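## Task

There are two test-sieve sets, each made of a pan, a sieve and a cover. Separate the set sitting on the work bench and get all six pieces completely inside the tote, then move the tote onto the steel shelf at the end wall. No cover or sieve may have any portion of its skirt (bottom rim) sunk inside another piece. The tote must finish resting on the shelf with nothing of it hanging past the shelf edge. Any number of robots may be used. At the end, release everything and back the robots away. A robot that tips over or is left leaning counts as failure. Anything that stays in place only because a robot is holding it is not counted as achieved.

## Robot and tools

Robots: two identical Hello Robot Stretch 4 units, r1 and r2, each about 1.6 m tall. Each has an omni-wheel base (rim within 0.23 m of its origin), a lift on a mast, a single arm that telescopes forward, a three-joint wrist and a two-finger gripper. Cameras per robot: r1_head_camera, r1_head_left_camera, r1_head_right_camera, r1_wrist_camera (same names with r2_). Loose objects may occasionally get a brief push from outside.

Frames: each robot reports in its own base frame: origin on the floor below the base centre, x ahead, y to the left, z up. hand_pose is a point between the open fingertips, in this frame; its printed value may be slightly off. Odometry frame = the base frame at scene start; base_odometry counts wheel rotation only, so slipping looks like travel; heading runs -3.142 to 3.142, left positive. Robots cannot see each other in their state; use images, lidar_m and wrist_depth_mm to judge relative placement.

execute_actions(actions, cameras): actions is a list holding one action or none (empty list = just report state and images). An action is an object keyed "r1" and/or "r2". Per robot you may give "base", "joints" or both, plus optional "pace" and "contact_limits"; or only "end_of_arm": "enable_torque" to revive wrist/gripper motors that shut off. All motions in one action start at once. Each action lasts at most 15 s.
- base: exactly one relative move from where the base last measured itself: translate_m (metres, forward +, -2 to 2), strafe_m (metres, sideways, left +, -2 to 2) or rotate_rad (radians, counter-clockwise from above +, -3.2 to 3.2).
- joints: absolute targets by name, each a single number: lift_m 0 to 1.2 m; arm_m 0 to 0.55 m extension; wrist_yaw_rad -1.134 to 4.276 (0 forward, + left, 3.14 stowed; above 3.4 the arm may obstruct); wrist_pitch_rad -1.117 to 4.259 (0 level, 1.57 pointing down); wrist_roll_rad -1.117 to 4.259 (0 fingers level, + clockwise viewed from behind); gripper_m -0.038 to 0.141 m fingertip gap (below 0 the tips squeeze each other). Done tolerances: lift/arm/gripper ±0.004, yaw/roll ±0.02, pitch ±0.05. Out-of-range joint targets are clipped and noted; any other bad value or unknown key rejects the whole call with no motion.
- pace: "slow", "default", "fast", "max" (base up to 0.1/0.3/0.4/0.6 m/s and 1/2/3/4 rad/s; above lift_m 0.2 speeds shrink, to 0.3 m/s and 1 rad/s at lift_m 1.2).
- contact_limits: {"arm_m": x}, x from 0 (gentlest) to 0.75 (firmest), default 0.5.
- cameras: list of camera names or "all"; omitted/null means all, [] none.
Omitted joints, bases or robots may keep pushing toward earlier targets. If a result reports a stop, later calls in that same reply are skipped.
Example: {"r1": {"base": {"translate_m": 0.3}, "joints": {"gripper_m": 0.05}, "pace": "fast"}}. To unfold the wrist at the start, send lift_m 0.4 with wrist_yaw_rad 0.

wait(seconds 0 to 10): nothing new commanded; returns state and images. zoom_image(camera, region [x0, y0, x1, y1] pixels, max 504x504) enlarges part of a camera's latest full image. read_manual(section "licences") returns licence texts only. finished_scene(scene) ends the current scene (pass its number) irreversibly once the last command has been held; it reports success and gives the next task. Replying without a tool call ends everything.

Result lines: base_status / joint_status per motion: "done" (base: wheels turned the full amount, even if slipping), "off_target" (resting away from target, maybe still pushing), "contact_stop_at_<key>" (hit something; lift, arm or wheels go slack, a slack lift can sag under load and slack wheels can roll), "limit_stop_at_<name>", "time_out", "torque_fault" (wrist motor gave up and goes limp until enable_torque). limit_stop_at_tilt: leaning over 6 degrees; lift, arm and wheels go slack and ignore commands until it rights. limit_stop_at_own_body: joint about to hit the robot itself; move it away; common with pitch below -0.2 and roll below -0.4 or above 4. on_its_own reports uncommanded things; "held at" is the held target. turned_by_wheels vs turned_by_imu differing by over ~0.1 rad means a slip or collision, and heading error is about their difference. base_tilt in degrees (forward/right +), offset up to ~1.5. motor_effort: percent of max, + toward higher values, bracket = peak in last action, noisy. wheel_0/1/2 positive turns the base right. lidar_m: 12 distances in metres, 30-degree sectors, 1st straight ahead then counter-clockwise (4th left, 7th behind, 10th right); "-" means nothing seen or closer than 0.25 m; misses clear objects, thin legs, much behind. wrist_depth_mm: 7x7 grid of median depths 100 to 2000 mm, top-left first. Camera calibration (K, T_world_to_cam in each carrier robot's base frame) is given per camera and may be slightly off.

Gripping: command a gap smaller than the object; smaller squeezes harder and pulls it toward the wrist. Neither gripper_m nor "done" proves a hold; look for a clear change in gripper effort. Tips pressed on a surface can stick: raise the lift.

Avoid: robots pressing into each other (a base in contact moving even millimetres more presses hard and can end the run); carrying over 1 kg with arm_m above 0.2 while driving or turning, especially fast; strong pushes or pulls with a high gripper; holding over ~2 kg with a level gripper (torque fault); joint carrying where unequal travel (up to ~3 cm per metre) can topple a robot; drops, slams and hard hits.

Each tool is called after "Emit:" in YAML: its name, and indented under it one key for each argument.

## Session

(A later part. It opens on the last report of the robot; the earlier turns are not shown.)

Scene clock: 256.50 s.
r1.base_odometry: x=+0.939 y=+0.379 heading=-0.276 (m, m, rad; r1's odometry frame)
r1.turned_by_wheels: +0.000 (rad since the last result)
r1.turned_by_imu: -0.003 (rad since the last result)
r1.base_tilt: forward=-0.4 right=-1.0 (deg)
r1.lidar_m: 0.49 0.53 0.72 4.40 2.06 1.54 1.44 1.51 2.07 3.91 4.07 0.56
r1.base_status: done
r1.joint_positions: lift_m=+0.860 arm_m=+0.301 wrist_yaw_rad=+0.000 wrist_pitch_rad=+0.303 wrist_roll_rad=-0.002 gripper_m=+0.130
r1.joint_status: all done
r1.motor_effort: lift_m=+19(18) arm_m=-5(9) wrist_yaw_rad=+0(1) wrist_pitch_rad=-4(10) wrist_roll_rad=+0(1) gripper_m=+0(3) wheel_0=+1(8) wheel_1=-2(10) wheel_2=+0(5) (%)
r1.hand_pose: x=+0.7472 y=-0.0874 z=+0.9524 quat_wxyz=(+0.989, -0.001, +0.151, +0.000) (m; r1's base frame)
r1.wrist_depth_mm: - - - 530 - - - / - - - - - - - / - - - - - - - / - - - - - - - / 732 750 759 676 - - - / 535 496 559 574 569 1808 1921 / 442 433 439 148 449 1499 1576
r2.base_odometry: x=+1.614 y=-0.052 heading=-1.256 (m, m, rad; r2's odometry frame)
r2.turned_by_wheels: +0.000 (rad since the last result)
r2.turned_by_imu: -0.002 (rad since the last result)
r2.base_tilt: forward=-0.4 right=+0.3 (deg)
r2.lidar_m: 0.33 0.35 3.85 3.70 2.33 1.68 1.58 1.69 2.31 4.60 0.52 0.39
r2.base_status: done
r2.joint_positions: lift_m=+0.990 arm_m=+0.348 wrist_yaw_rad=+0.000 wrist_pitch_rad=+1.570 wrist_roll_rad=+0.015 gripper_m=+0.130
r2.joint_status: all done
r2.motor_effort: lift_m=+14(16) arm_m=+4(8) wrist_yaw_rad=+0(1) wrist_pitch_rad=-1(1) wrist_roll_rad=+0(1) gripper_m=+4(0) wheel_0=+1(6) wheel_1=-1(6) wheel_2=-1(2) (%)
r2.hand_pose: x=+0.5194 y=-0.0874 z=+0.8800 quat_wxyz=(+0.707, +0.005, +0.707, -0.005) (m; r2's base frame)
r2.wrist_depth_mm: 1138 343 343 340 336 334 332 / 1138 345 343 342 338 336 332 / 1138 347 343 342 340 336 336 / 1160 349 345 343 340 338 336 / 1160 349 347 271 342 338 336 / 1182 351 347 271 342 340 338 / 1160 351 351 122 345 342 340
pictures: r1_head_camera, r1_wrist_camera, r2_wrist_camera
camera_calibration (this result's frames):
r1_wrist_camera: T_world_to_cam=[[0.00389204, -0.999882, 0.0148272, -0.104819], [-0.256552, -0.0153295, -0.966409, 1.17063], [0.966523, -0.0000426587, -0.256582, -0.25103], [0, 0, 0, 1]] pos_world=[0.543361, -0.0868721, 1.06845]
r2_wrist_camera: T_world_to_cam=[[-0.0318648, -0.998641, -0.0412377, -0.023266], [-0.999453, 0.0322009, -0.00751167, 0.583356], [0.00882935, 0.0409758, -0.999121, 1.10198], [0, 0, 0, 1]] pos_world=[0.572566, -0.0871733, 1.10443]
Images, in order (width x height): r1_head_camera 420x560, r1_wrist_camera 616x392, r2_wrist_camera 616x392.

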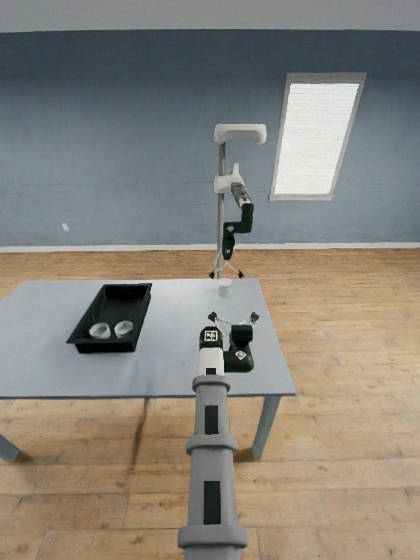

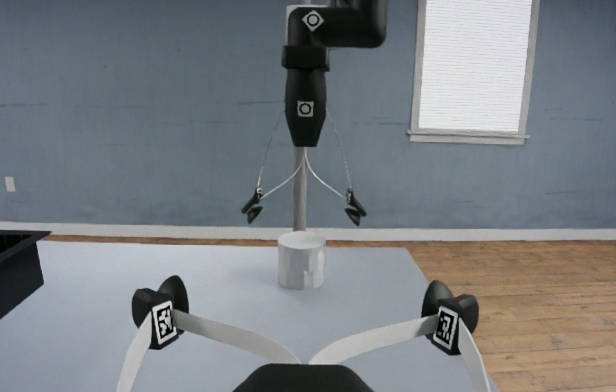

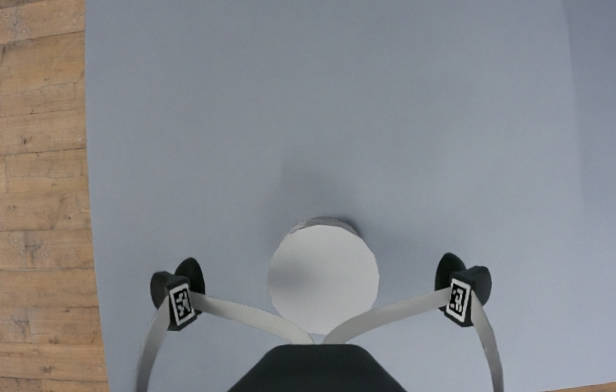

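Emit:
execute_actions:
  actions:
    - {"r1": {"joints": {"lift_m": 0.70, "wrist_pitch_rad": 0.1, "arm_m": 0.45}, "pace": "fast"}, "r2": {"joints": {"lift_m": 0.952, "gripper_m": 0.1}}}
  cameras: ["r1_wrist_camera", "r2_wrist_camera"]

Scene clock: 279.00 s.
r1.base_odometry: x=+0.939 y=+0.379 heading=-0.276 (m, m, rad; r1's odometry frame)
r1.turned_by_wheels: +0.000 (rad since the last result)
r1.turned_by_imu: -0.001 (rad since the last result)
r1.base_tilt: forward=-0.3 right=-1.0 (deg)
r1.lidar_m: 0.47 0.53 0.72 4.36 2.05 1.52 1.44 1.50 2.08 3.93 4.06 0.55
r1.base_status: not commanded
r1.joint_positions: lift_m=+0.700 arm_m=+0.449 wrist_yaw_rad=+0.000 wrist_pitch_rad=+0.102 wrist_roll_rad=-0.002 gripper_m=+0.130
r1.joint_status: all done
r1.motor_effort: lift_m=+19(21) arm_m=+5(8) wrist_yaw_rad=-2(1) wrist_pitch_rad=-4(11) wrist_roll_rad=+0(0) gripper_m=+0(2) wheel_0=+1(1) wheel_1=-2(2) wheel_2=+0(0) (%)
r1.hand_pose: x=+0.9070 y=-0.0874 z=+0.8489 quat_wxyz=(+0.999, -0.001, +0.051, +0.000) (m; r1's base frame)
r1.wrist_depth_mm: - - - 399 - - - / - - - 436 - - - / - - - - - - - / - - - - - - - / - - - 462 - - - / 424 375 449 433 462 - - / 314 304 317 148 320 309 1863
r2.base_odometry: x=+1.614 y=-0.052 heading=-1.256 (m, m, rad; r2's odometry frame)
r2.turned_by_wheels: +0.000 (rad since the last result)
r2.turned_by_imu: -0.001 (rad since the last result)
r2.base_tilt: forward=-0.4 right=+0.4 (deg)
r2.lidar_m: 0.33 0.36 3.90 3.69 2.34 1.69 1.60 1.67 2.30 4.60 0.52 0.36
r2.base_status: not commanded
r2.joint_positions: lift_m=+0.952 arm_m=+0.348 wrist_yaw_rad=+0.000 wrist_pitch_rad=+1.570 wrist_roll_rad=+0.015 gripper_m=+0.100
r2.joint_status: all done
r2.motor_effort: lift_m=+13(12) arm_m=+4(4) wrist_yaw_rad=+1(0) wrist_pitch_rad=-1(2) wrist_roll_rad=-1(1) gripper_m=-5(1) wheel_0=+1(1) wheel_1=-1(1) wheel_2=-1(1) (%)
r2.hand_pose: x=+0.5194 y=-0.0874 z=+0.8421 quat_wxyz=(+0.707, +0.005, +0.707, -0.005) (m; r2's base frame)
r2.wrist_depth_mm: 699 306 304 301 298 296 296 / 1118 307 306 301 300 297 296 / 1098 306 306 303 301 300 296 / 1118 309 307 304 301 300 298 / 1118 310 307 232 303 301 300 / 1118 312 216 233 213 301 298 / 1098 312 310 121 304 301 300
pictures: r1_wrist_camera, r2_wrist_camera
camera_calibration (this result's frames):
r1_wrist_camera: T_world_to_cam=[[0.00102699, -0.999882, 0.0153075, -0.101668], [-0.0592046, -0.0153414, -0.998128, 0.959509], [0.998245, 0.000118791, -0.0592134, -0.628283], [0, 0, 0, 1]] pos_world=[0.684092, -0.0868616, 0.922066]
r2_wrist_camera: T_world_to_cam=[[-0.0318646, -0.998641, -0.0412377, -0.0248324], [-0.999453, 0.0322007, -0.0075119, 0.583073], [0.00882958, 0.0409758, -0.999121, 1.06402], [0, 0, 0, 1]] pos_world=[0.572568, -0.0871733, 1.06645]
Images, in order (width x height): r1_wrist_camera 616x392, r2_wrist_camera 616x392.

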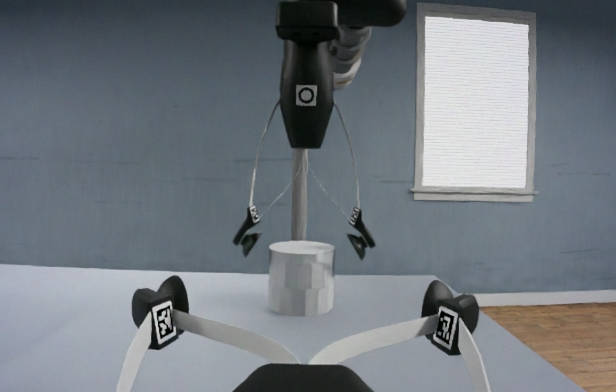

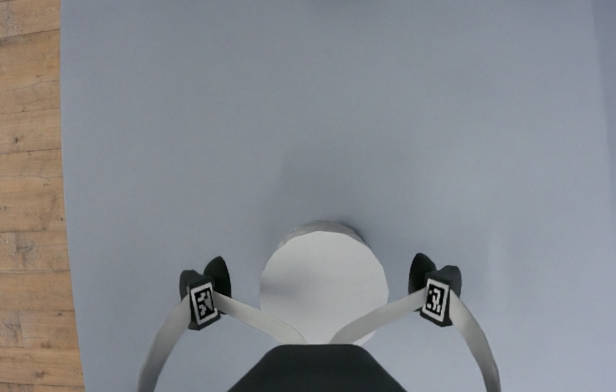

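Emit:
zoom_image:
  camera: "r1_wrist_camera"
  region: [220, 190, 390, 330]

Region (220, 190, 390, 330) of r1_wrist_camera's 616x392 image, scaled by 2.965; it fills the top 415 rows of this view, and the rest is white.

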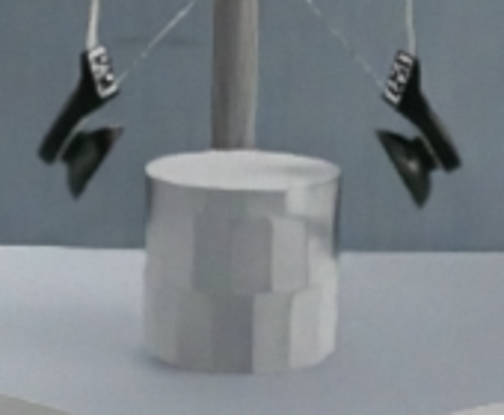

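Emit:
execute_actions:
  actions:
    - {"r2": {"joints": {"lift_m": 0.946, "arm_m": 0.344, "gripper_m": 0.045}}}
  cameras: ["r1_wrist_camera", "r2_wrist_camera"]

Emit:
zoom_image:
  camera: "r1_wrist_camera"
  region: [220, 190, 390, 330]

Scene clock: 299.30 s.
r1.base_odometry: x=+0.939 y=+0.379 heading=-0.276 (m, m, rad; r1's odometry frame)
r1.turned_by_wheels: +0.000 (rad since the last result)
r1.turned_by_imu: -0.001 (rad since the last result)
r1.base_tilt: forward=-0.4 right=-1.0 (deg)
r1.lidar_m: 0.52 0.54 0.72 4.36 2.10 1.50 1.44 1.52 2.08 3.91 4.09 0.55
r1.base_status: not commanded
r1.joint_positions: lift_m=+0.700 arm_m=+0.449 wrist_yaw_rad=+0.000 wrist_pitch_rad=+0.102 wrist_roll_rad=-0.002 gripper_m=+0.130
r1.joint_status: not commanded
r1.motor_effort: lift_m=+19(19) arm_m=+6(6) wrist_yaw_rad=-2(2) wrist_pitch_rad=-5(4) wrist_roll_rad=-1(0) gripper_m=-1(0) wheel_0=+1(1) wheel_1=-2(2) wheel_2=+0(0) (%)
r1.hand_pose: x=+0.9070 y=-0.0874 z=+0.8489 quat_wxyz=(+0.999, -0.001, +0.051, +0.000) (m; r1's base frame)
r1.wrist_depth_mm: - - - 392 - - - / - - - 436 - - - / - - - - - - - / - - - - - - - / - - - 455 - - - / 427 375 449 430 462 - - / 314 304 317 148 320 309 1863
r2.base_odometry: x=+1.614 y=-0.052 heading=-1.256 (m, m, rad; r2's odometry frame)
r2.turned_by_wheels: +0.000 (rad since the last result)
r2.turned_by_imu: -0.001 (rad since the last result)
r2.base_tilt: forward=-0.5 right=+0.3 (deg)
r2.lidar_m: 0.34 0.38 3.86 3.71 2.36 1.69 1.61 1.66 2.28 4.58 0.52 0.37
r2.base_status: not commanded
r2.joint_positions: lift_m=+0.946 arm_m=+0.345 wrist_yaw_rad=+0.000 wrist_pitch_rad=+1.570 wrist_roll_rad=+0.015 gripper_m=+0.045
r2.joint_status: all done
r2.motor_effort: lift_m=+13(15) arm_m=-4(3) wrist_yaw_rad=+1(0) wrist_pitch_rad=+0(0) wrist_roll_rad=+0(1) gripper_m=-16(16) wheel_0=+0(1) wheel_1=-1(1) wheel_2=-1(1) (%)
r2.hand_pose: x=+0.5159 y=-0.0874 z=+0.8361 quat_wxyz=(+0.707, +0.005, +0.707, -0.005) (m; r2's base frame)
r2.wrist_depth_mm: 303 301 298 296 291 290 289 / 304 300 298 296 293 291 290 / 1098 303 300 297 296 293 291 / 1118 303 301 298 297 294 293 / 1118 304 301 227 297 294 294 / 1118 306 193 227 209 296 294 / 1118 306 303 124 298 297 296
pictures: r1_wrist_camera, r2_wrist_camera
camera_calibration (this result's frames):
r1_wrist_camera: T_world_to_cam=[[0.0010271, -0.999882, 0.0153075, -0.101669], [-0.0592046, -0.0153414, -0.998128, 0.959509], [0.998245, 0.000118902, -0.0592134, -0.628283], [0, 0, 0, 1]] pos_world=[0.684092, -0.0868616, 0.922066]
r2_wrist_camera: T_world_to_cam=[[-0.0318696, -0.998641, -0.0412373, -0.0251885], [-0.999453, 0.0322052, -0.0075007, 0.579546], [0.00881857, 0.0409757, -0.999121, 1.05806], [0, 0, 0, 1]] pos_world=[0.569096, -0.0871735, 1.06044]
Images, in order (width x height): r1_wrist_camera 616x392, r2_wrist_camera 616x392.

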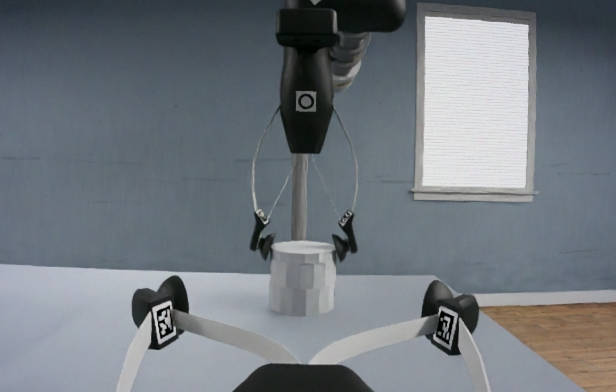

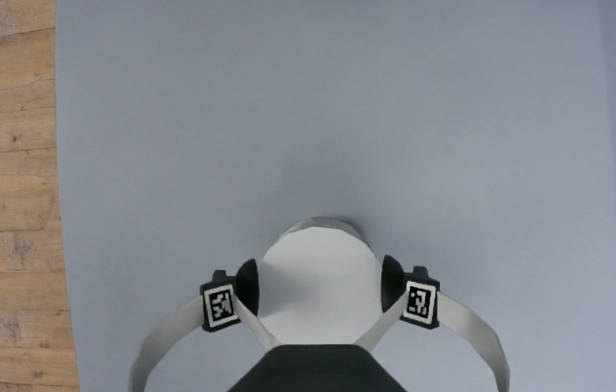

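Region (220, 190, 390, 330) of r1_wrist_camera's 616x392 image, scaled by 2.965; it fills the top 415 rows of this view, and the rest is white.

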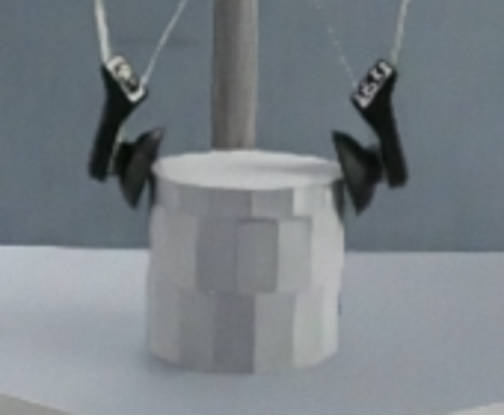

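Emit:
execute_actions:
  actions:
    - {"r2": {"joints": {"lift_m": 0.966}, "pace": "slow"}}
  cameras: ["r1_wrist_camera", "r2_wrist_camera"]

Emit:
zoom_image:
  camera: "r1_wrist_camera"
  region: [220, 170, 390, 330]

Scene clock: 303.93 s.
r1.base_odometry: x=+0.939 y=+0.379 heading=-0.276 (m, m, rad; r1's odometry frame)
r1.turned_by_wheels: +0.000 (rad since the last result)
r1.turned_by_imu: -0.001 (rad since the last result)
r1.base_tilt: forward=-0.4 right=-1.0 (deg)
r1.lidar_m: 0.51 0.55 0.75 4.40 2.05 1.53 1.45 1.49 2.07 3.94 4.06 0.56
r1.base_status: not commanded
r1.joint_positions: lift_m=+0.700 arm_m=+0.449 wrist_yaw_rad=+0.000 wrist_pitch_rad=+0.102 wrist_roll_rad=-0.002 gripper_m=+0.130
r1.joint_status: not commanded
r1.motor_effort: lift_m=+19(19) arm_m=+5(5) wrist_yaw_rad=-1(1) wrist_pitch_rad=-5(4) wrist_roll_rad=+0(0) gripper_m=+0(0) wheel_0=+1(1) wheel_1=-2(2) wheel_2=+0(0) (%)
r1.hand_pose: x=+0.9070 y=-0.0874 z=+0.8489 quat_wxyz=(+0.999, -0.001, +0.051, +0.000) (m; r1's base frame)
r1.wrist_depth_mm: - - - 421 - - - / - - - 442 - - - / - - - - - - - / - - - - - - - / - - - 452 - - - / 424 377 445 427 462 - - / 314 304 315 148 320 309 1921
r2.base_odometry: x=+1.614 y=-0.052 heading=-1.256 (m, m, rad; r2's odometry frame)
r2.turned_by_wheels: +0.000 (rad since the last result)
r2.turned_by_imu: -0.001 (rad since the last result)
r2.base_tilt: forward=-0.4 right=+0.3 (deg)
r2.lidar_m: 0.34 0.37 3.89 3.71 2.36 1.67 1.61 1.68 2.29 4.57 0.53 0.37
r2.base_status: not commanded
r2.joint_positions: lift_m=+0.966 arm_m=+0.345 wrist_yaw_rad=+0.000 wrist_pitch_rad=+1.570 wrist_roll_rad=+0.015 gripper_m=+0.045
r2.joint_status: all done
r2.motor_effort: lift_m=+22(18) arm_m=-4(5) wrist_yaw_rad=+0(1) wrist_pitch_rad=+0(1) wrist_roll_rad=-1(1) gripper_m=-19(17) wheel_0=+1(1) wheel_1=-1(1) wheel_2=-1(1) (%)
r2.hand_pose: x=+0.5159 y=-0.0874 z=+0.8554 quat_wxyz=(+0.707, +0.005, +0.707, -0.005) (m; r2's base frame)
r2.wrist_depth_mm: 1118 319 317 314 312 309 307 / 1118 320 317 315 314 309 309 / 1138 324 319 317 314 312 310 / 1138 325 320 317 315 312 310 / 1138 324 322 226 315 315 312 / 1138 325 193 228 208 315 314 / 1138 327 324 123 319 315 314
pictures: r1_wrist_camera, r2_wrist_camera
camera_calibration (this result's frames):
r1_wrist_camera: T_world_to_cam=[[0.00102718, -0.999882, 0.0153077, -0.101669], [-0.0592045, -0.0153416, -0.998128, 0.959509], [0.998245, 0.000118975, -0.0592133, -0.628283], [0, 0, 0, 1]] pos_world=[0.684092, -0.0868616, 0.922066]
r2_wrist_camera: T_world_to_cam=[[-0.0318676, -0.998641, -0.0412389, -0.0243914], [-0.999453, 0.0322052, -0.00754824, 0.579744], [0.00886609, 0.0409757, -0.999121, 1.07733], [0, 0, 0, 1]] pos_world=[0.569098, -0.0871735, 1.07975]
Images, in order (width x height): r1_wrist_camera 616x392, r2_wrist_camera 616x392.

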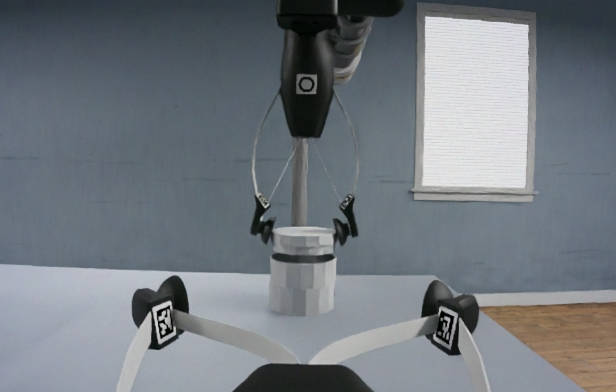

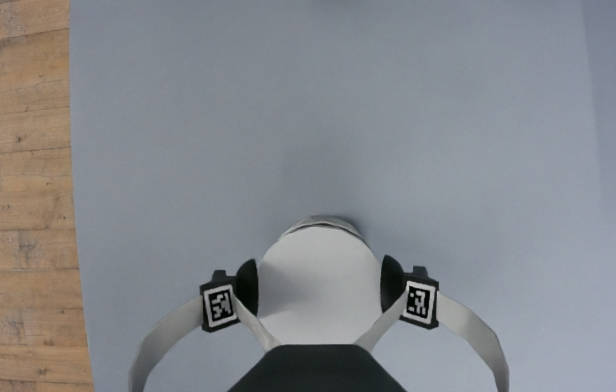

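Region (220, 170, 390, 330) of r1_wrist_camera's 616x392 image, scaled by 2.965; it fills the top 474 rows of this view, and the rest is white.

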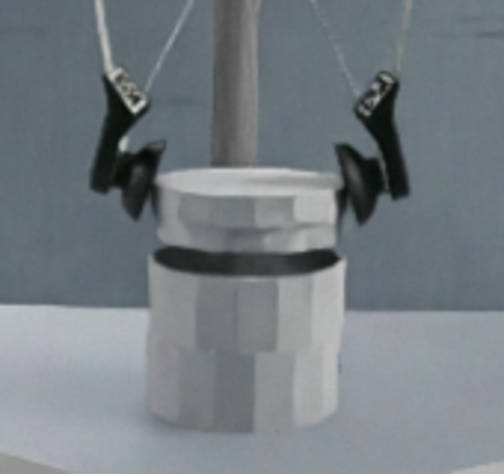

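Emit:
execute_actions:
  actions:
    - {"r1": {"base": {"strafe_m": 0.55}, "joints": {"lift_m": 0.95, "arm_m": 0.1, "wrist_pitch_rad": 0.5}, "pace": "fast"}, "r2": {"base": {"strafe_m": -0.547}, "joints": {"lift_m": 1.06, "arm_m": 0.45}}}
  cameras: ["r1_wrist_camera", "r2_wrist_camera", "r1_head_left_camera", "r2_head_right_camera"]

Scene clock: 410.30 s.
r1.base_odometry: x=+1.089 y=+0.908 heading=-0.276 (m, m, rad; r1's odometry frame)
r1.turned_by_wheels: +0.000 (rad since the last result)
r1.turned_by_imu: +0.001 (rad since the last result)
r1.base_tilt: forward=-0.4 right=-1.0 (deg)
r1.lidar_m: 0.50 0.53 0.73 3.88 2.09 1.51 1.44 1.50 2.08 4.48 0.76 0.56
r1.base_status: done
r1.joint_positions: lift_m=+0.950 arm_m=+0.101 wrist_yaw_rad=+0.000 wrist_pitch_rad=+0.502 wrist_roll_rad=-0.002 gripper_m=+0.130
r1.joint_status: all done
r1.motor_effort: lift_m=+23(24) arm_m=-5(6) wrist_yaw_rad=-1(1) wrist_pitch_rad=-3(23) wrist_roll_rad=-1(1) gripper_m=-1(2) wheel_0=+1(13) wheel_1=+0(13) wheel_2=+0(5) (%)
r1.hand_pose: x=+0.5247 y=-0.0875 z=+0.9892 quat_wxyz=(+0.969, -0.001, +0.248, +0.000) (m; r1's base frame)
r1.wrist_depth_mm: - - - - - - - / - - - - - - - / - - - - - - - / 831 842 798 798 820 866 842 / 654 661 597 627 591 661 683 / 521 492 449 473 469 521 544 / 452 442 445 148 452 445 462
r2.base_odometry: x=+1.094 y=-0.221 heading=-1.256 (m, m, rad; r2's odometry frame)
r2.turned_by_wheels: +0.000 (rad since the last result)
r2.turned_by_imu: -0.001 (rad since the last result)
r2.base_tilt: forward=-0.4 right=+0.3 (deg)
r2.lidar_m: 0.34 0.36 0.52 4.24 2.31 1.70 1.58 1.70 2.33 4.03 0.53 0.37
r2.base_status: done
r2.joint_positions: lift_m=+1.060 arm_m=+0.449 wrist_yaw_rad=+0.000 wrist_pitch_rad=+1.570 wrist_roll_rad=+0.015 gripper_m=+0.045
r2.joint_status: all done
r2.motor_effort: lift_m=+22(21) arm_m=+4(7) wrist_yaw_rad=+1(1) wrist_pitch_rad=-2(0) wrist_roll_rad=-1(0) gripper_m=-19(19) wheel_0=+0(9) wheel_1=+1(9) wheel_2=-1(0) (%)
r2.hand_pose: x=+0.6204 y=-0.0874 z=+0.9494 quat_wxyz=(+0.707, +0.005, +0.707, -0.005) (m; r2's base frame)
r2.wrist_depth_mm: 418 415 384 402 387 402 399 / 418 418 410 404 404 399 402 / 424 418 410 407 407 404 402 / 424 421 410 410 407 404 404 / 424 421 387 225 407 362 404 / 427 421 195 227 208 334 404 / 427 424 421 124 413 410 407
pictures: r1_head_left_camera, r1_wrist_camera, r2_head_right_camera, r2_wrist_camera
camera_calibration (this result's frames):
r1_wrist_camera: T_world_to_cam=[[0.00655362, -0.999885, 0.0136833, -0.104803], [-0.443044, -0.0151706, -0.896371, 1.17765], [0.896476, -0.000187832, -0.443093, 0.1947], [0, 0, 0, 1]] pos_world=[0.347896, -0.0868886, 1.14332]
r2_wrist_camera: T_world_to_cam=[[-0.0319799, -0.998637, -0.0412375, -0.0171176], [-0.99945, 0.0323159, -0.00750738, 0.684815], [0.00882977, 0.0409748, -0.999121, 1.17035], [0, 0, 0, 1]] pos_world=[0.673557, -0.0871794, 1.17376]
Images, in order (width x height): r1_head_left_camera 420x672, r1_wrist_camera 616x392, r2_head_right_camera 420x672, r2_wrist_camera 616x392.

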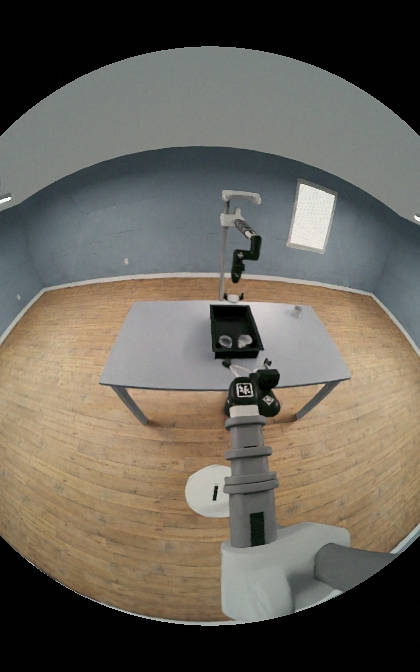

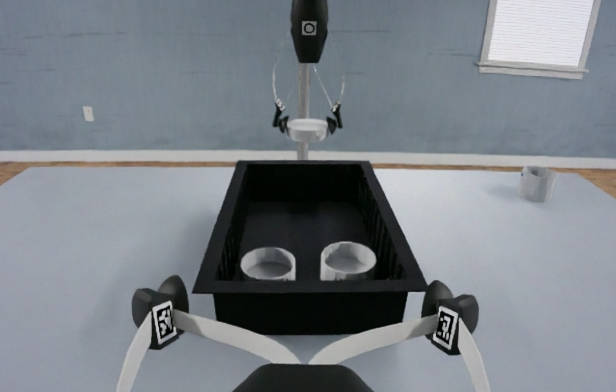

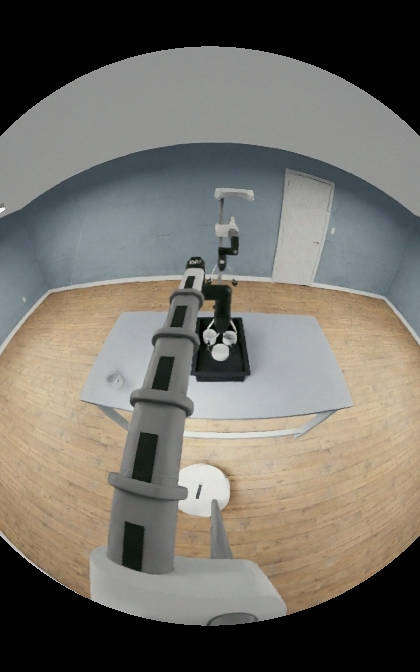

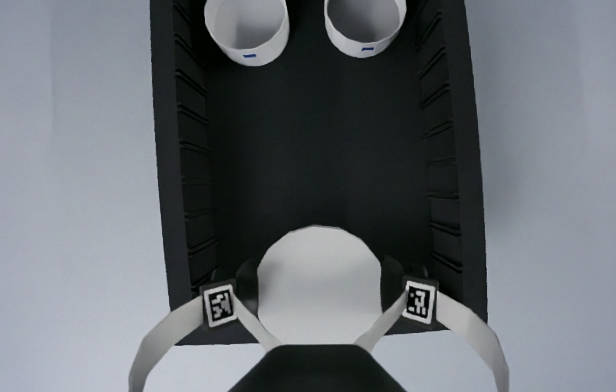

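Emit:
zoom_image:
  camera: "r2_wrist_camera"
  region: [180, 0, 440, 100]

Region (180, 0, 440, 100) of r2_wrist_camera's 616x392 image, scaled by 1.938; it fills the top 194 rows of this view, and the rest is white.

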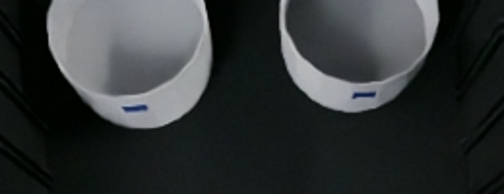

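Emit:
execute_actions:
  actions:
    - {"r2": {"base": {"translate_m": 0.08}, "joints": {"lift_m": 1.02, "arm_m": 0.515}}}
  cameras: ["r1_wrist_camera", "r2_wrist_camera"]

Scene clock: 442.47 s.
r1.base_odometry: x=+1.089 y=+0.908 heading=-0.276 (m, m, rad; r1's odometry frame)
r1.turned_by_wheels: +0.000 (rad since the last result)
r1.turned_by_imu: -0.001 (rad since the last result)
r1.base_tilt: forward=-0.4 right=-1.0 (deg)
r1.lidar_m: 0.50 0.54 0.72 3.87 2.07 1.53 1.46 1.52 2.05 4.46 0.78 0.55
r1.base_status: not commanded
r1.joint_positions: lift_m=+0.950 arm_m=+0.101 wrist_yaw_rad=+0.000 wrist_pitch_rad=+0.502 wrist_roll_rad=-0.002 gripper_m=+0.130
r1.joint_status: not commanded
r1.motor_effort: lift_m=+23(23) arm_m=-5(5) wrist_yaw_rad=-1(1) wrist_pitch_rad=-4(4) wrist_roll_rad=+0(1) gripper_m=+0(1) wheel_0=+1(1) wheel_1=+0(0) wheel_2=+0(0) (%)
r1.hand_pose: x=+0.5247 y=-0.0875 z=+0.9892 quat_wxyz=(+0.969, -0.001, +0.248, +0.000) (m; r1's base frame)
r1.wrist_depth_mm: - - - - - - - / - - - - - - - / - - - - - - - / 820 831 798 768 820 878 831 / 647 647 603 634 597 676 676 / 517 500 449 473 469 517 544 / 445 439 452 148 452 442 466
r2.base_odometry: x=+1.119 y=-0.297 heading=-1.256 (m, m, rad; r2's odometry frame)
r2.turned_by_wheels: +0.000 (rad since the last result)
r2.turned_by_imu: -0.001 (rad since the last result)
r2.base_tilt: forward=-0.5 right=+0.3 (deg)
r2.lidar_m: 0.26 0.28 0.38 4.21 2.46 1.75 1.67 1.74 2.38 4.03 0.43 0.26
r2.base_status: done
r2.joint_positions: lift_m=+1.020 arm_m=+0.514 wrist_yaw_rad=+0.000 wrist_pitch_rad=+1.570 wrist_roll_rad=+0.015 gripper_m=+0.045
r2.joint_status: all done
r2.motor_effort: lift_m=+14(21) arm_m=+4(3) wrist_yaw_rad=+1(0) wrist_pitch_rad=+0(2) wrist_roll_rad=-1(1) gripper_m=-16(19) wheel_0=+1(6) wheel_1=-1(2) wheel_2=+1(8) (%)
r2.hand_pose: x=+0.6854 y=-0.0874 z=+0.9100 quat_wxyz=(+0.707, +0.005, +0.707, -0.005) (m; r2's base frame)
r2.wrist_depth_mm: 377 338 283 296 303 332 359 / 379 322 370 370 366 309 364 / 382 315 347 368 349 322 364 / 379 377 347 368 368 303 364 / 384 379 373 226 366 314 366 / 387 382 195 226 208 281 366 / 387 382 375 123 373 324 368
pictures: r1_wrist_camera, r2_wrist_camera
camera_calibration (this result's frames):
r1_wrist_camera: T_world_to_cam=[[0.00655372, -0.999885, 0.0136834, -0.104803], [-0.443044, -0.0151708, -0.896371, 1.17765], [0.896476, -0.000187808, -0.443093, 0.1947], [0, 0, 0, 1]] pos_world=[0.347896, -0.0868885, 1.14332]
r2_wrist_camera: T_world_to_cam=[[-0.0320182, -0.998636, -0.0412405, -0.0166318], [-0.999447, 0.0323581, -0.00759971, 0.749595], [0.00892381, 0.0409744, -0.99912, 1.13039], [0, 0, 0, 1]] pos_world=[0.738561, -0.0871817, 1.13441]
Images, in order (width x height): r1_wrist_camera 616x392, r2_wrist_camera 616x392.

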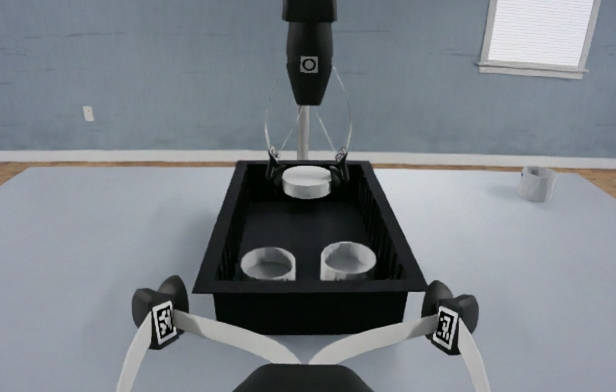

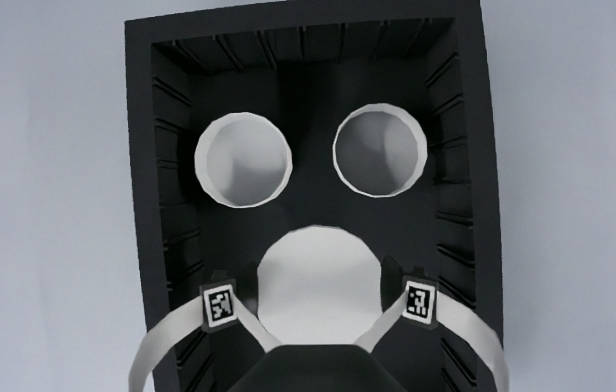

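Emit:
execute_actions:
  actions:
    - {"r2": {"joints": {"lift_m": 0.902}}}
  cameras: ["r1_wrist_camera", "r2_wrist_camera"]

Scene clock: 452.90 s.
r1.base_odometry: x=+1.089 y=+0.908 heading=-0.276 (m, m, rad; r1's odometry frame)
r1.turned_by_wheels: +0.000 (rad since the last result)
r1.turned_by_imu: -0.001 (rad since the last result)
r1.base_tilt: forward=-0.4 right=-1.0 (deg)
r1.lidar_m: 0.50 0.54 0.73 3.86 2.06 1.52 1.45 1.52 2.10 4.49 0.77 0.54
r1.base_status: not commanded
r1.joint_positions: lift_m=+0.950 arm_m=+0.101 wrist_yaw_rad=+0.000 wrist_pitch_rad=+0.502 wrist_roll_rad=-0.002 gripper_m=+0.130
r1.joint_status: not commanded
r1.motor_effort: lift_m=+23(23) arm_m=-5(5) wrist_yaw_rad=+0(0) wrist_pitch_rad=-4(4) wrist_roll_rad=+0(0) gripper_m=-3(0) wheel_0=+1(1) wheel_1=+0(0) wheel_2=+0(0) (%)
r1.hand_pose: x=+0.5247 y=-0.0875 z=+0.9892 quat_wxyz=(+0.969, -0.001, +0.248, +0.000) (m; r1's base frame)
r1.wrist_depth_mm: - - - - 492 - - / - - - 508 - - - / - - - 788 - - - / 831 842 788 788 831 866 854 / 647 654 597 609 585 668 676 / 521 492 452 480 473 517 539 / 449 439 452 148 459 442 466
r2.base_odometry: x=+1.119 y=-0.297 heading=-1.256 (m, m, rad; r2's odometry frame)
r2.turned_by_wheels: +0.000 (rad since the last result)
r2.turned_by_imu: -0.001 (rad since the last result)
r2.base_tilt: forward=-0.5 right=+0.3 (deg)
r2.lidar_m: 0.25 0.26 0.40 4.25 2.43 1.75 1.68 1.76 2.40 4.05 0.41 0.29
r2.base_status: not commanded
r2.joint_positions: lift_m=+0.902 arm_m=+0.514 wrist_yaw_rad=+0.000 wrist_pitch_rad=+1.570 wrist_roll_rad=+0.015 gripper_m=+0.045
r2.joint_status: all done
r2.motor_effort: lift_m=+14(15) arm_m=+4(4) wrist_yaw_rad=+1(1) wrist_pitch_rad=+0(0) wrist_roll_rad=-1(0) gripper_m=-15(16) wheel_0=+1(1) wheel_1=-1(1) wheel_2=+1(1) (%)
r2.hand_pose: x=+0.6854 y=-0.0874 z=+0.7920 quat_wxyz=(+0.707, +0.005, +0.707, -0.005) (m; r2's base frame)
r2.wrist_depth_mm: 174 237 250 248 246 229 - / 171 228 228 249 229 221 174 / 170 220 228 250 230 227 177 / 169 226 229 251 231 236 181 / 169 236 253 226 250 248 187 / 170 219 193 226 208 226 186 / 170 195 255 123 251 227 -
pictures: r1_wrist_camera, r2_wrist_camera
camera_calibration (this result's frames):
r1_wrist_camera: T_world_to_cam=[[0.00655369, -0.999885, 0.0136835, -0.104803], [-0.443044, -0.0151708, -0.896371, 1.17765], [0.896476, -0.00018786, -0.443093, 0.1947], [0, 0, 0, 1]] pos_world=[0.347896, -0.0868885, 1.14332]
r2_wrist_camera: T_world_to_cam=[[-0.0320183, -0.998636, -0.0412405, -0.0214973], [-0.999447, 0.0323582, -0.00759971, 0.748703], [0.00892381, 0.0409744, -0.99912, 1.01251], [0, 0, 0, 1]] pos_world=[0.738565, -0.0871817, 1.01643]
Images, in order (width x height): r1_wrist_camera 616x392, r2_wrist_camera 616x392.

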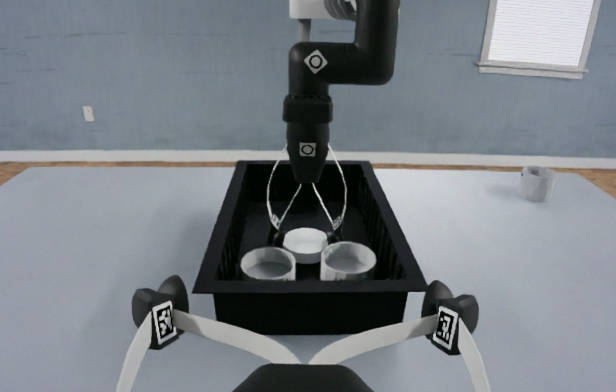

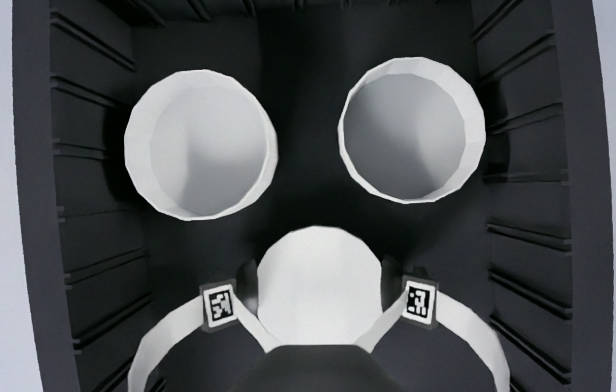

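Emit:
execute_actions:
  actions:
    - {"r2": {"joints": {"gripper_m": 0.095}}}
  cameras: ["r2_wrist_camera"]

Scene clock: 462.77 s.
r1.base_odometry: x=+1.089 y=+0.908 heading=-0.276 (m, m, rad; r1's odometry frame)
r1.turned_by_wheels: +0.000 (rad since the last result)
r1.turned_by_imu: -0.001 (rad since the last result)
r1.base_tilt: forward=-0.4 right=-1.0 (deg)
r1.lidar_m: 0.50 0.54 0.71 3.88 2.07 1.53 1.46 1.53 2.07 4.47 0.74 0.53
r1.base_status: not commanded
r1.joint_positions: lift_m=+0.950 arm_m=+0.101 wrist_yaw_rad=+0.000 wrist_pitch_rad=+0.502 wrist_roll_rad=-0.002 gripper_m=+0.130
r1.joint_status: not commanded
r1.motor_effort: lift_m=+24(23) arm_m=-5(5) wrist_yaw_rad=+1(0) wrist_pitch_rad=-3(4) wrist_roll_rad=+0(0) gripper_m=+1(2) wheel_0=+1(1) wheel_1=+0(0) wheel_2=+0(0) (%)
r1.hand_pose: x=+0.5247 y=-0.0875 z=+0.9892 quat_wxyz=(+0.969, -0.001, +0.248, +0.000) (m; r1's base frame)
r1.wrist_depth_mm: - - - - 492 - - / - - - 512 - - - / - - - 809 - - - / 842 820 809 809 809 866 831 / 647 647 591 615 591 676 676 / 517 496 445 480 469 521 539 / 445 439 449 148 455 445 459
r2.base_odometry: x=+1.119 y=-0.297 heading=-1.256 (m, m, rad; r2's odometry frame)
r2.turned_by_wheels: +0.000 (rad since the last result)
r2.turned_by_imu: -0.001 (rad since the last result)
r2.base_tilt: forward=-0.4 right=+0.4 (deg)
r2.lidar_m: 0.26 0.27 0.36 4.26 2.42 1.76 1.67 1.74 2.42 4.05 0.37 0.29
r2.base_status: not commanded
r2.joint_positions: lift_m=+0.902 arm_m=+0.514 wrist_yaw_rad=+0.000 wrist_pitch_rad=+1.570 wrist_roll_rad=+0.015 gripper_m=+0.095
r2.joint_status: all done
r2.motor_effort: lift_m=+14(13) arm_m=+4(4) wrist_yaw_rad=+1(1) wrist_pitch_rad=-2(2) wrist_roll_rad=-1(0) gripper_m=-2(20) wheel_0=+1(1) wheel_1=-1(1) wheel_2=+1(1) (%)
r2.hand_pose: x=+0.6853 y=-0.0874 z=+0.7920 quat_wxyz=(+0.707, +0.005, +0.707, -0.005) (m; r2's base frame)
r2.wrist_depth_mm: 174 237 250 248 246 230 - / 172 229 227 249 229 221 174 / 170 221 228 250 230 228 177 / 169 226 229 250 231 237 181 / 169 236 253 229 250 248 187 / 170 223 200 231 229 226 185 / 170 196 256 121 251 227 -
pictures: r2_wrist_camera
camera_calibration (this result's frames):
r2_wrist_camera: T_world_to_cam=[[-0.0320314, -0.998636, -0.0412302, -0.0214994], [-0.99945, 0.0323579, -0.00727743, 0.748359], [0.00860163, 0.0409744, -0.999123, 1.01274], [0, 0, 0, 1]] pos_world=[0.738547, -0.0871817, 1.01641]
Images, in order (width x height): r2_wrist_camera 616x392.

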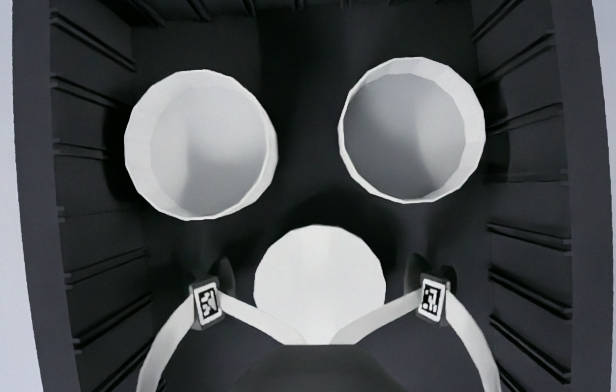

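Emit:
execute_actions:
  actions:
    - {"r2": {"joints": {"lift_m": 1.0}, "pace": "fast"}}
  cameras: []

Emit:
execute_actions:
  actions:
    - {"r2": {"base": {"strafe_m": 0.547}, "joints": {"arm_m": 0.265, "gripper_m": 0.105}, "pace": "fast"}, "r1": {"base": {"rotate_rad": 1.2}, "joints": {"arm_m": 0.0, "wrist_pitch_rad": 0.2}, "pace": "fast"}}
  cameras: ["r2_wrist_camera", "r1_head_camera", "r1_wrist_camera"]

Scene clock: 472.63 s.
r1.base_odometry: x=+1.089 y=+0.908 heading=-0.276 (m, m, rad; r1's odometry frame)
r1.turned_by_wheels: +0.000 (rad since the last result)
r1.turned_by_imu: -0.001 (rad since the last result)
r1.base_tilt: forward=-0.4 right=-1.0 (deg)
r1.lidar_m: 0.51 0.53 0.75 3.86 2.09 1.52 1.45 1.52 2.08 4.48 0.75 0.52
r1.base_status: not commanded
r1.joint_positions: lift_m=+0.950 arm_m=+0.101 wrist_yaw_rad=+0.000 wrist_pitch_rad=+0.502 wrist_roll_rad=-0.002 gripper_m=+0.130
r1.joint_status: not commanded
r1.motor_effort: lift_m=+23(23) arm_m=-5(5) wrist_yaw_rad=-1(0) wrist_pitch_rad=-4(4) wrist_roll_rad=+0(1) gripper_m=-1(2) wheel_0=+1(1) wheel_1=+0(0) wheel_2=+0(0) (%)
r1.hand_pose: x=+0.5247 y=-0.0875 z=+0.9892 quat_wxyz=(+0.969, -0.001, +0.248, +0.000) (m; r1's base frame)
r1.wrist_depth_mm: - - - 484 - - - / - - - - - - - / - - - - - - - / 831 820 809 798 809 854 842 / 640 647 603 621 591 668 668 / 525 484 452 477 466 525 539 / 449 436 452 148 452 449 469
r2.base_odometry: x=+1.119 y=-0.297 heading=-1.256 (m, m, rad; r2's odometry frame)
r2.turned_by_wheels: +0.000 (rad since the last result)
r2.turned_by_imu: -0.001 (rad since the last result)
r2.base_tilt: forward=-0.4 right=+0.4 (deg)
r2.lidar_m: 0.25 0.25 0.41 4.27 2.45 1.77 1.67 1.73 2.42 4.03 0.44 0.29
r2.base_status: not commanded
r2.joint_positions: lift_m=+1.000 arm_m=+0.514 wrist_yaw_rad=+0.000 wrist_pitch_rad=+1.570 wrist_roll_rad=+0.015 gripper_m=+0.095
r2.joint_status: all done
r2.motor_effort: lift_m=+21(21) arm_m=+4(4) wrist_yaw_rad=+1(1) wrist_pitch_rad=-2(1) wrist_roll_rad=-1(0) gripper_m=+3(1) wheel_0=+1(1) wheel_1=-1(1) wheel_2=+1(1) (%)
r2.hand_pose: x=+0.6853 y=-0.0874 z=+0.8894 quat_wxyz=(+0.707, +0.005, +0.707, -0.005) (m; r2's base frame)
r2.wrist_depth_mm: 357 270 281 296 303 274 340 / 357 296 349 349 345 283 342 / 359 290 325 349 327 294 343 / 359 287 327 349 345 279 343 / 362 298 353 327 347 277 345 / 364 291 200 351 327 260 345 / 364 362 357 121 349 289 345
pictures: none
No camera images: the call's "cameras" was empty. Leave "cameras" out to get every camera's image.

Scene clock: 475.47 s.
r1.base_odometry: x=+1.089 y=+0.908 heading=+0.924 (m, m, rad; r1's odometry frame)
r1.turned_by_wheels: +1.199 (rad since the last result)
r1.turned_by_imu: +1.224 (rad since the last result)
r1.base_tilt: forward=-0.4 right=-1.0 (deg)
r1.lidar_m: 3.84 3.69 1.83 1.47 1.46 1.60 2.46 4.49 0.65 0.51 0.49 0.56
r1.base_status: done
r1.joint_positions: lift_m=+0.950 arm_m=+0.002 wrist_yaw_rad=+0.000 wrist_pitch_rad=+0.202 wrist_roll_rad=-0.002 gripper_m=+0.130
r1.joint_status: all done
r1.motor_effort: lift_m=+22(23) arm_m=-6(9) wrist_yaw_rad=-1(0) wrist_pitch_rad=-4(6) wrist_roll_rad=-1(1) gripper_m=-1(1) wheel_0=-3(6) wheel_1=-2(6) wheel_2=-2(9) (%)
r1.hand_pose: x=+0.4551 y=-0.0874 z=+1.0701 quat_wxyz=(+0.995, -0.001, +0.101, +0.000) (m; r1's base frame)
r1.wrist_depth_mm: - - - - - - - / - - - - - - - / - - - - - - - / - - - - - - - / - - - - - - - / - - - - - - - / 1863 1808 1808 148 1921 654 707
r2.base_odometry: x=+1.639 y=-0.128 heading=-1.255 (m, m, rad; r2's odometry frame)
r2.turned_by_wheels: +0.000 (rad since the last result)
r2.turned_by_imu: -0.001 (rad since the last result)
r2.base_tilt: forward=-0.5 right=+0.3 (deg)
r2.lidar_m: 0.25 0.28 3.87 3.68 2.44 1.77 1.67 1.76 2.38 1.17 0.38 0.26
r2.base_status: done
r2.joint_positions: lift_m=+1.000 arm_m=+0.266 wrist_yaw_rad=+0.000 wrist_pitch_rad=+1.570 wrist_roll_rad=+0.015 gripper_m=+0.105
r2.joint_status: all done
r2.motor_effort: lift_m=+20(21) arm_m=-4(0) wrist_yaw_rad=+2(1) wrist_pitch_rad=-2(1) wrist_roll_rad=+0(1) gripper_m=-2(0) wheel_0=+1(8) wheel_1=-1(5) wheel_2=+1(1) (%)
r2.hand_pose: x=+0.4368 y=-0.0874 z=+0.8895 quat_wxyz=(+0.707, +0.005, +0.707, -0.005) (m; r2's base frame)
r2.wrist_depth_mm: 1138 355 353 349 347 343 343 / 1160 355 353 351 347 345 342 / 1160 355 353 351 349 345 343 / 1160 357 357 351 349 347 345 / 1160 359 357 320 351 349 347 / 1182 362 204 320 304 349 347 / 1160 364 359 121 353 349 347
pictures: r1_head_camera, r1_wrist_camera, r2_wrist_camera
camera_calibration (this result's frames):
r1_wrist_camera: T_world_to_cam=[[0.00231402, -0.999884, 0.0150586, -0.104973], [-0.158694, -0.015235, -0.98721, 1.18712], [0.987325, -0.000105282, -0.158711, -0.0526707], [0, 0, 0, 1]] pos_world=[0.240635, -0.0868804, 1.16516]
r2_wrist_camera: T_world_to_cam=[[-0.032193, -0.998631, -0.0412277, -0.0253746], [-0.999445, 0.0325165, -0.00719987, 0.500613], [0.00853059, 0.040973, -0.999124, 1.11225], [0, 0, 0, 1]] pos_world=[0.49003, -0.0871901, 1.11383]
Images, in order (width x height): r1_head_camera 420x560, r1_wrist_camera 616x392, r2_wrist_camera 616x392.

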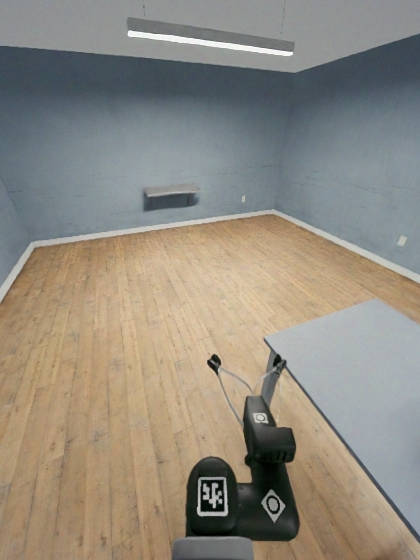

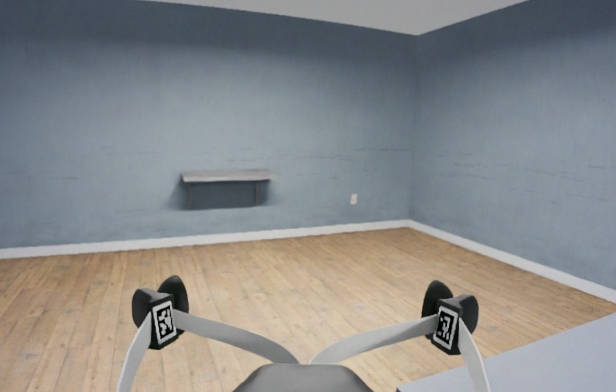

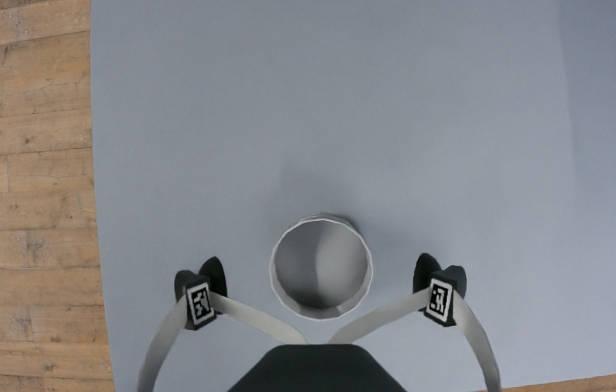

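Emit:
execute_actions:
  actions:
    - {"r2": {"joints": {"lift_m": 0.93}}, "r1": {"base": {"rotate_rad": -1.2}, "joints": {"lift_m": 1.05, "wrist_pitch_rad": 1.57, "wrist_yaw_rad": 3.14, "wrist_roll_rad": 1.57, "gripper_m": 0.09}, "pace": "fast"}}
  cameras: ["r2_wrist_camera", "r1_head_camera"]

Scene clock: 535.33 s.
r1.base_odometry: x=+1.089 y=+0.908 heading=-0.276 (m, m, rad; r1's odometry frame)
r1.turned_by_wheels: -1.199 (rad since the last result)
r1.turned_by_imu: -1.225 (rad since the last result)
r1.base_tilt: forward=-0.4 right=-1.0 (deg)
r1.lidar_m: 0.50 0.53 0.73 3.89 2.07 1.53 1.44 1.52 2.09 4.47 0.75 0.52
r1.base_status: done
r1.joint_positions: lift_m=+1.050 arm_m=+0.001 wrist_yaw_rad=+3.139 wrist_pitch_rad=+1.570 wrist_roll_rad=+1.570 gripper_m=+0.090
r1.joint_status: all done
r1.motor_effort: lift_m=+22(28) arm_m=-5(5) wrist_yaw_rad=+1(8) wrist_pitch_rad=+2(1) wrist_roll_rad=+2(6) gripper_m=-2(3) wheel_0=+1(8) wheel_1=+4(7) wheel_2=+4(11) (%)
r1.hand_pose: x=+0.1723 y=+0.0874 z=+0.9396 quat_wxyz=(+0.500, -0.499, +0.501, +0.500) (m; r1's base frame)
r1.wrist_depth_mm: 1160 1160 1182 1182 1182 1182 1182 / 1138 1138 1138 1160 1138 1138 1160 / 1160 1160 1160 1160 1182 1182 1138 / 1160 1160 1138 1138 1182 1118 1138 / 1138 1118 931 931 1138 1138 1138 / 1138 1138 216 1138 220 1160 1118 / 1138 580 1118 144 1118 1098 1138
r2.base_odometry: x=+1.639 y=-0.128 heading=-1.255 (m, m, rad; r2's odometry frame)
r2.turned_by_wheels: +0.000 (rad since the last result)
r2.turned_by_imu: -0.001 (rad since the last result)
r2.base_tilt: forward=-0.5 right=+0.4 (deg)
r2.lidar_m: 0.25 0.30 3.85 3.72 2.44 1.77 1.65 1.75 2.40 1.18 0.40 0.27
r2.base_status: not commanded
r2.joint_positions: lift_m=+0.930 arm_m=+0.266 wrist_yaw_rad=+0.000 wrist_pitch_rad=+1.570 wrist_roll_rad=+0.015 gripper_m=+0.105
r2.joint_status: all done
r2.motor_effort: lift_m=+13(18) arm_m=-4(4) wrist_yaw_rad=+2(1) wrist_pitch_rad=-1(3) wrist_roll_rad=+0(0) gripper_m=-5(3) wheel_0=+1(2) wheel_1=-1(1) wheel_2=+1(1) (%)
r2.hand_pose: x=+0.4368 y=-0.0874 z=+0.8200 quat_wxyz=(+0.707, +0.005, +0.707, -0.005) (m; r2's base frame)
r2.wrist_depth_mm: 286 285 281 279 277 274 273 / 287 286 283 282 278 276 274 / 289 286 283 282 281 277 276 / 290 287 285 283 281 278 277 / 291 289 285 249 281 279 277 / 1098 290 204 250 231 279 278 / 699 290 289 121 283 281 278
pictures: r1_head_camera, r2_wrist_camera
camera_calibration (this result's frames):
r2_wrist_camera: T_world_to_cam=[[-0.032193, -0.998631, -0.0412277, -0.0282367], [-0.999445, 0.0325164, -0.00719999, 0.500111], [0.00853071, 0.040973, -0.999124, 1.04289], [0, 0, 0, 1]] pos_world=[0.490028, -0.0871901, 1.04441]
Images, in order (width x height): r1_head_camera 420x560, r2_wrist_camera 616x392.

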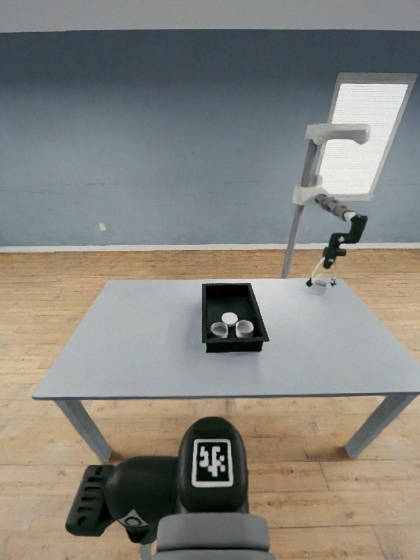

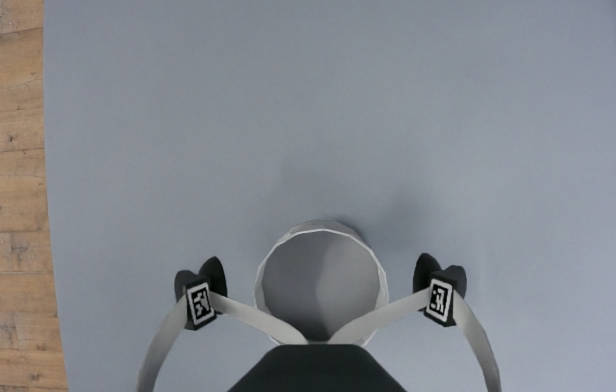

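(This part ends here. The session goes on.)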